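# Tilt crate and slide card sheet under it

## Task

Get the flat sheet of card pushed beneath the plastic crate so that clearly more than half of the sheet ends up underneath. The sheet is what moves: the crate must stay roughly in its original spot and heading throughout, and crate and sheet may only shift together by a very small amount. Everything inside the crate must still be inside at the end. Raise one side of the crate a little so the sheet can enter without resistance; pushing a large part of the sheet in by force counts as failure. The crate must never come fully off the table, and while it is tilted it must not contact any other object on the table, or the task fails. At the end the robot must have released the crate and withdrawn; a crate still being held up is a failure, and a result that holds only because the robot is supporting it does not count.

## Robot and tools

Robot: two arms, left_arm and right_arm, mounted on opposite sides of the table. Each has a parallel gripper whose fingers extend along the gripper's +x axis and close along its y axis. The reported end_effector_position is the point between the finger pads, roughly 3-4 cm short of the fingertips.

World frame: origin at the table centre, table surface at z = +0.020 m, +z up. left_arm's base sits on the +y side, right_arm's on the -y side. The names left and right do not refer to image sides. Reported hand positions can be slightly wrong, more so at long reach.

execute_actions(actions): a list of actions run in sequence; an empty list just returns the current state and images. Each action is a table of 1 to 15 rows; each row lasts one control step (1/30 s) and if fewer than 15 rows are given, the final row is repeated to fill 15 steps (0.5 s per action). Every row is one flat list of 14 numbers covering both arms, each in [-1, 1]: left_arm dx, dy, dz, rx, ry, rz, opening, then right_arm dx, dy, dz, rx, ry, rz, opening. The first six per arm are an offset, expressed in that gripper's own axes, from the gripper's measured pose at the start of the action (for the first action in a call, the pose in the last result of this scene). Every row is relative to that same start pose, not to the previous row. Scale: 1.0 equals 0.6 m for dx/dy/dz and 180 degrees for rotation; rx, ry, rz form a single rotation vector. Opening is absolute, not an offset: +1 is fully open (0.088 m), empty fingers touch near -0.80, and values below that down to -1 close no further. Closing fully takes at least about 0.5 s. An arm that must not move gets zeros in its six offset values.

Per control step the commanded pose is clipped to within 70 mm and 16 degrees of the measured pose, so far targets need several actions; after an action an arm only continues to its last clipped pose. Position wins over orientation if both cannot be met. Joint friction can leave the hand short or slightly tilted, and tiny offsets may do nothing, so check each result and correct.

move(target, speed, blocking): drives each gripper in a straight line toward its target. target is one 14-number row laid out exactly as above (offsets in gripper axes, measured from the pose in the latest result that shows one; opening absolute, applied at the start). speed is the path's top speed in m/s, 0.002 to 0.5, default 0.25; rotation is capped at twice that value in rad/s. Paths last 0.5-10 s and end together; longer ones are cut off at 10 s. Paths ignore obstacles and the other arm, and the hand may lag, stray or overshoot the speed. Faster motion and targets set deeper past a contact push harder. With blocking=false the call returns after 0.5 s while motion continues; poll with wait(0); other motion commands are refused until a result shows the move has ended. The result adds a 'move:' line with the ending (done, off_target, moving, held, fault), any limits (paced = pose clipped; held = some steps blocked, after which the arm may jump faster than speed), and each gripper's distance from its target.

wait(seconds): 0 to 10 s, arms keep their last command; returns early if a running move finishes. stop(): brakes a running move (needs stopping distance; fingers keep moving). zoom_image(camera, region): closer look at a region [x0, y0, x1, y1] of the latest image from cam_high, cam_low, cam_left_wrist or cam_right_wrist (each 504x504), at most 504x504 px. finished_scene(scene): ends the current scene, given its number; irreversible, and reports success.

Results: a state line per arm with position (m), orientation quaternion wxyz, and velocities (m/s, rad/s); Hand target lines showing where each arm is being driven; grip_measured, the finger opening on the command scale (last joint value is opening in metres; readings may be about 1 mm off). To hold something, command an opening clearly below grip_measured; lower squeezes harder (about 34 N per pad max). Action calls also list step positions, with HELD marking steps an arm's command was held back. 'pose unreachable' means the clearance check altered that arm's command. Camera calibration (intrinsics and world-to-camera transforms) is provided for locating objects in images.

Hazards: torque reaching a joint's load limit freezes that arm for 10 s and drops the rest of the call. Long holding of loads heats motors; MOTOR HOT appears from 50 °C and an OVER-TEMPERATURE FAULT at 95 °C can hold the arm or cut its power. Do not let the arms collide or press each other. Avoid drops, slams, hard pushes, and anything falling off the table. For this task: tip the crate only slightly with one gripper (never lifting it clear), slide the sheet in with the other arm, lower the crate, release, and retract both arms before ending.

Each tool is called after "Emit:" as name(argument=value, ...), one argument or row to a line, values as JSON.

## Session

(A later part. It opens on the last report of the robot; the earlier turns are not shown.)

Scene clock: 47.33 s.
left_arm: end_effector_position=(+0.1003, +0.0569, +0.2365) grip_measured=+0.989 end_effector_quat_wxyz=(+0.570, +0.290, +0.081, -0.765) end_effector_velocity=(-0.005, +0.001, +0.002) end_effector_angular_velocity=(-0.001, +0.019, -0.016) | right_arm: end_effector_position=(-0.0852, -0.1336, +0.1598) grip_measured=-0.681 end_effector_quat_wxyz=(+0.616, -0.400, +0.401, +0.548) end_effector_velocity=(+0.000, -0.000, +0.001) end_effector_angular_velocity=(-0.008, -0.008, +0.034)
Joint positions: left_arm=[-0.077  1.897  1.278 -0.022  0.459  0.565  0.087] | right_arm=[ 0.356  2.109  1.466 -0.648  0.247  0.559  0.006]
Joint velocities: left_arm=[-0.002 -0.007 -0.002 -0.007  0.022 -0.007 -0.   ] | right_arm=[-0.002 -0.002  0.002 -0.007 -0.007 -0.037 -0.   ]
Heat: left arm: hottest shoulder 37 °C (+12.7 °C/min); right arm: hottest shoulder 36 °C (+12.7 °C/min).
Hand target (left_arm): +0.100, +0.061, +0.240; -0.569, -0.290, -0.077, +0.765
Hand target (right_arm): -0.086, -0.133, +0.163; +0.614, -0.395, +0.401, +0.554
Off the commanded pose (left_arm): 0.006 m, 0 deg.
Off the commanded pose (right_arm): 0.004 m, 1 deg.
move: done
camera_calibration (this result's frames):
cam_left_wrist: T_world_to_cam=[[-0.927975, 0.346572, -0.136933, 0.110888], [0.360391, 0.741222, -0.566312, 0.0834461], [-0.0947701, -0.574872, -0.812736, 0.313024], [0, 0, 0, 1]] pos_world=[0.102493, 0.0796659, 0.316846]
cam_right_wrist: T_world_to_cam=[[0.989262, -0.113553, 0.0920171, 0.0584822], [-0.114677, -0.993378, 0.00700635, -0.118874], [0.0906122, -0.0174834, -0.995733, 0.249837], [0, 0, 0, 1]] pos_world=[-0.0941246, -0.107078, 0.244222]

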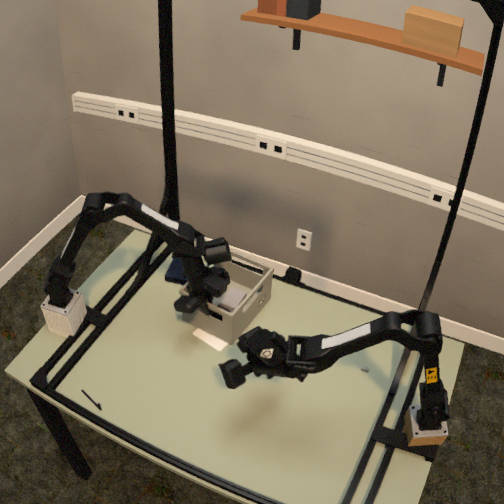

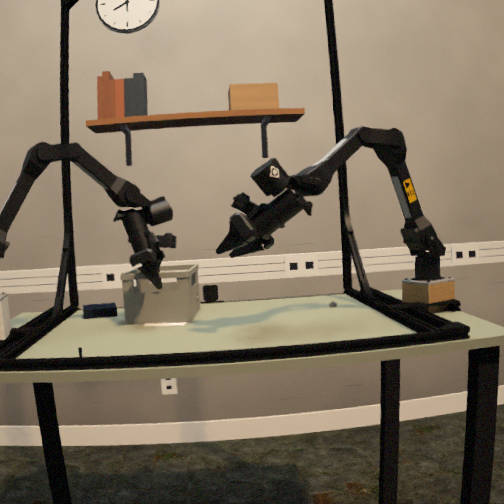

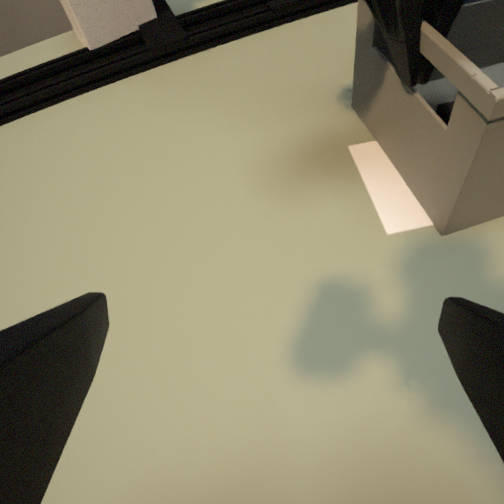

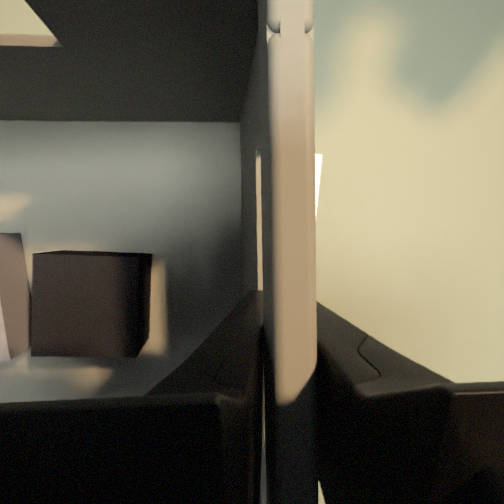

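Emit:
move(
  target=[0,0,0,0,0,0,1,0,0,0,0,0,0,0.4],
)

Emit:
move(
  target=[0,0,0,0,0,0,1,-0.22,-0.015,0,0,0,0,0.4],
)

Scene clock: 50.03 s.
left_arm: end_effector_position=(+0.1003, +0.0570, +0.2367) grip_measured=+0.989 end_effector_quat_wxyz=(+0.570, +0.290, +0.081, -0.765) end_effector_velocity=(+0.002, +0.002, -0.001) end_effector_angular_velocity=(+0.010, +0.004, +0.012) | right_arm: end_effector_position=(-0.0854, -0.1331, +0.1600) grip_measured=+0.398 end_effector_quat_wxyz=(+0.615, -0.399, +0.401, +0.549) end_effector_velocity=(+0.003, -0.001, -0.000) end_effector_angular_velocity=(-0.010, -0.000, +0.002)
Joint positions: left_arm=[-0.077  1.896  1.278 -0.022  0.459  0.565  0.087] | right_arm=[ 0.355  2.109  1.466 -0.645  0.245  0.559  0.059]
Joint velocities: left_arm=[ 0.002 -0.002 -0.002 -0.007 -0.007 -0.007 -0.   ] | right_arm=[-0.007 -0.002 -0.002 -0.007 -0.007 -0.007  0.001]
Heat: left arm: hottest shoulder 37 °C (+12.0 °C/min); right arm: hottest shoulder 36 °C (+12.0 °C/min).
Hand target (left_arm): +0.100, +0.057, +0.237; -0.570, -0.290, -0.081, +0.765
Hand target (right_arm): -0.085, -0.134, +0.160; +0.616, -0.400, +0.401, +0.548
Off the commanded pose (left_arm): 0.000 m, 0 deg.
Off the commanded pose (right_arm): 0.001 m, 0 deg.
move: done
camera_calibration (this result's frames):
cam_left_wrist: T_world_to_cam=[[-0.927958, 0.346523, -0.137174, 0.110907], [0.360462, 0.741018, -0.566534, 0.0835619], [-0.0946684, -0.575165, -0.812541, 0.313215], [0, 0, 0, 1]] pos_world=[0.102447, 0.079798, 0.317054]
cam_right_wrist: T_world_to_cam=[[0.989517, -0.11394, 0.0887396, 0.0592271], [-0.11489, -0.993362, 0.00565138, -0.118211], [0.0875067, -0.0157874, -0.996039, 0.250039], [0, 0, 0, 1]] pos_world=[-0.0940675, -0.10673, 0.244461]

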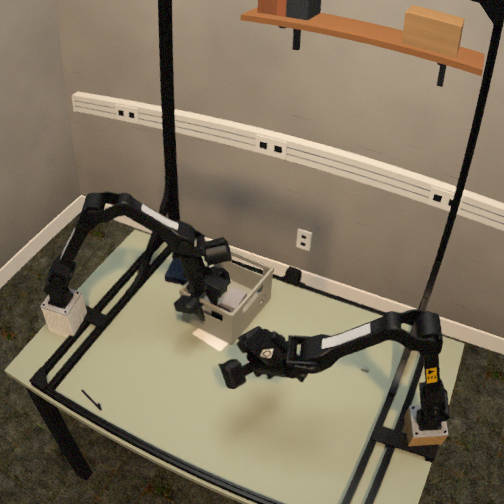

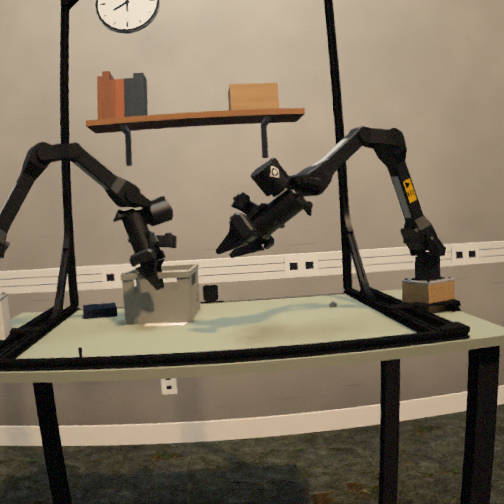

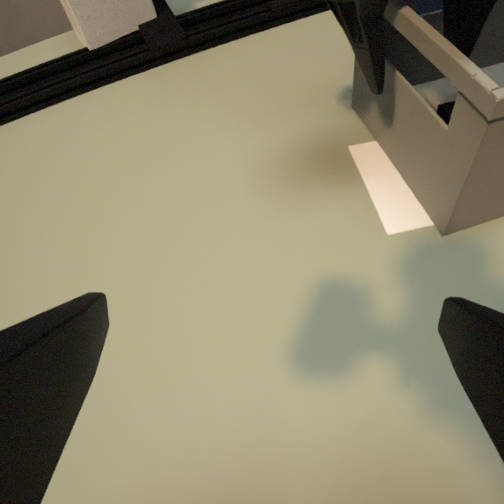

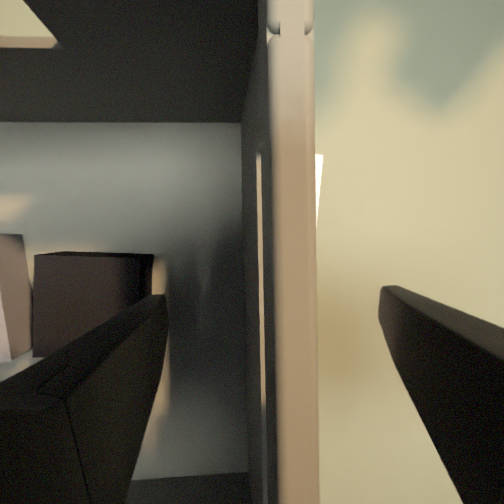

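Scene clock: 51.07 s.
left_arm: end_effector_position=(+0.1003, +0.0570, +0.2367) grip_measured=+0.989 end_effector_quat_wxyz=(+0.570, +0.290, +0.081, -0.765) end_effector_velocity=(-0.001, +0.003, -0.001) end_effector_angular_velocity=(+0.016, -0.005, -0.000) | right_arm: end_effector_position=(-0.0843, -0.1807, +0.2787) grip_measured=+0.400 end_effector_quat_wxyz=(+0.613, -0.404, +0.401, +0.547) end_effector_velocity=(+0.001, +0.002, +0.005) end_effector_angular_velocity=(+0.009, -0.004, +0.003)
Joint positions: left_arm=[-0.077  1.896  1.278 -0.022  0.459  0.565  0.087] | right_arm=[ 0.417  1.868  1.609 -1.055  0.261  0.617  0.059]
Joint velocities: left_arm=[-0.002 -0.007 -0.002 -0.022 -0.007  0.007 -0.   ] | right_arm=[-0.002 -0.002  0.012 -0.007  0.007 -0.007  0.   ]
Heat: left arm: hottest shoulder 37 °C (+11.7 °C/min); right arm: hottest shoulder 37 °C (+12.9 °C/min).
Hand target (left_arm): +0.100, +0.057, +0.237; -0.570, -0.290, -0.081, +0.765
Hand target (right_arm): -0.085, -0.181, +0.284; +0.615, -0.398, +0.402, +0.549
Off the commanded pose (left_arm): 0.000 m, 0 deg.
Off the commanded pose (right_arm): 0.005 m, 1 deg.
move: done
camera_calibration (this result's frames):
cam_left_wrist: T_world_to_cam=[[-0.927958, 0.346523, -0.137174, 0.110907], [0.360462, 0.741018, -0.566534, 0.0835619], [-0.0946684, -0.575165, -0.812541, 0.313215], [0, 0, 0, 1]] pos_world=[0.102447, 0.079798, 0.317054]
cam_right_wrist: T_world_to_cam=[[0.989414, -0.108652, 0.0961971, 0.0411095], [-0.110622, -0.993744, 0.0153653, -0.168479], [0.0939258, -0.0258441, -0.995244, 0.365934], [0, 0, 0, 1]] pos_world=[-0.0936824, -0.153501, 0.362828]

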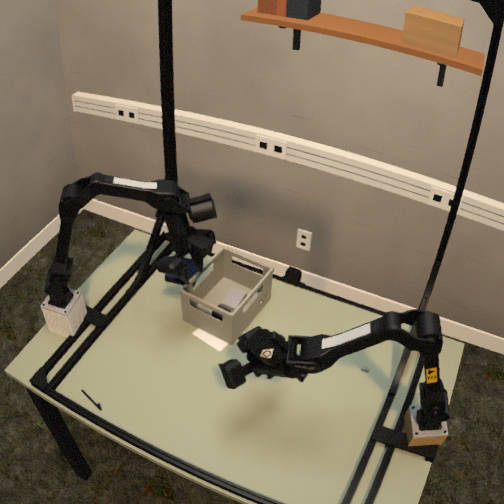

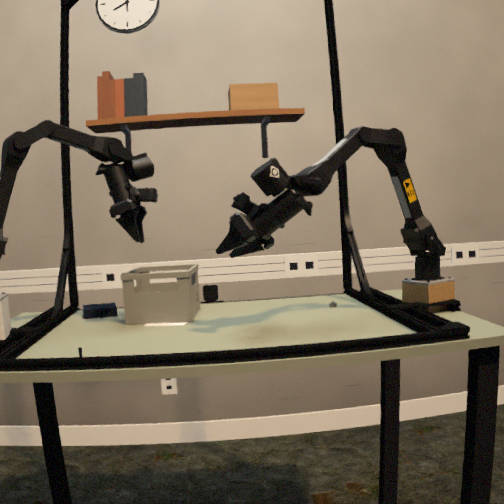

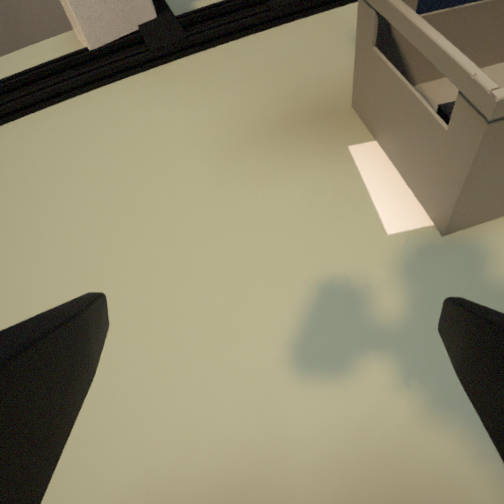

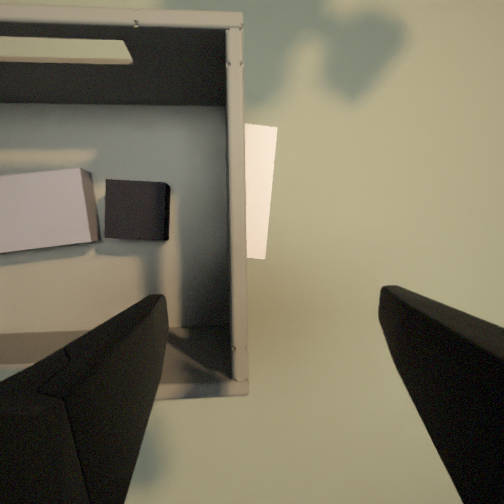

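Emit:
finished_scene(
  scene=2,
)

The scene is finished: the task was done.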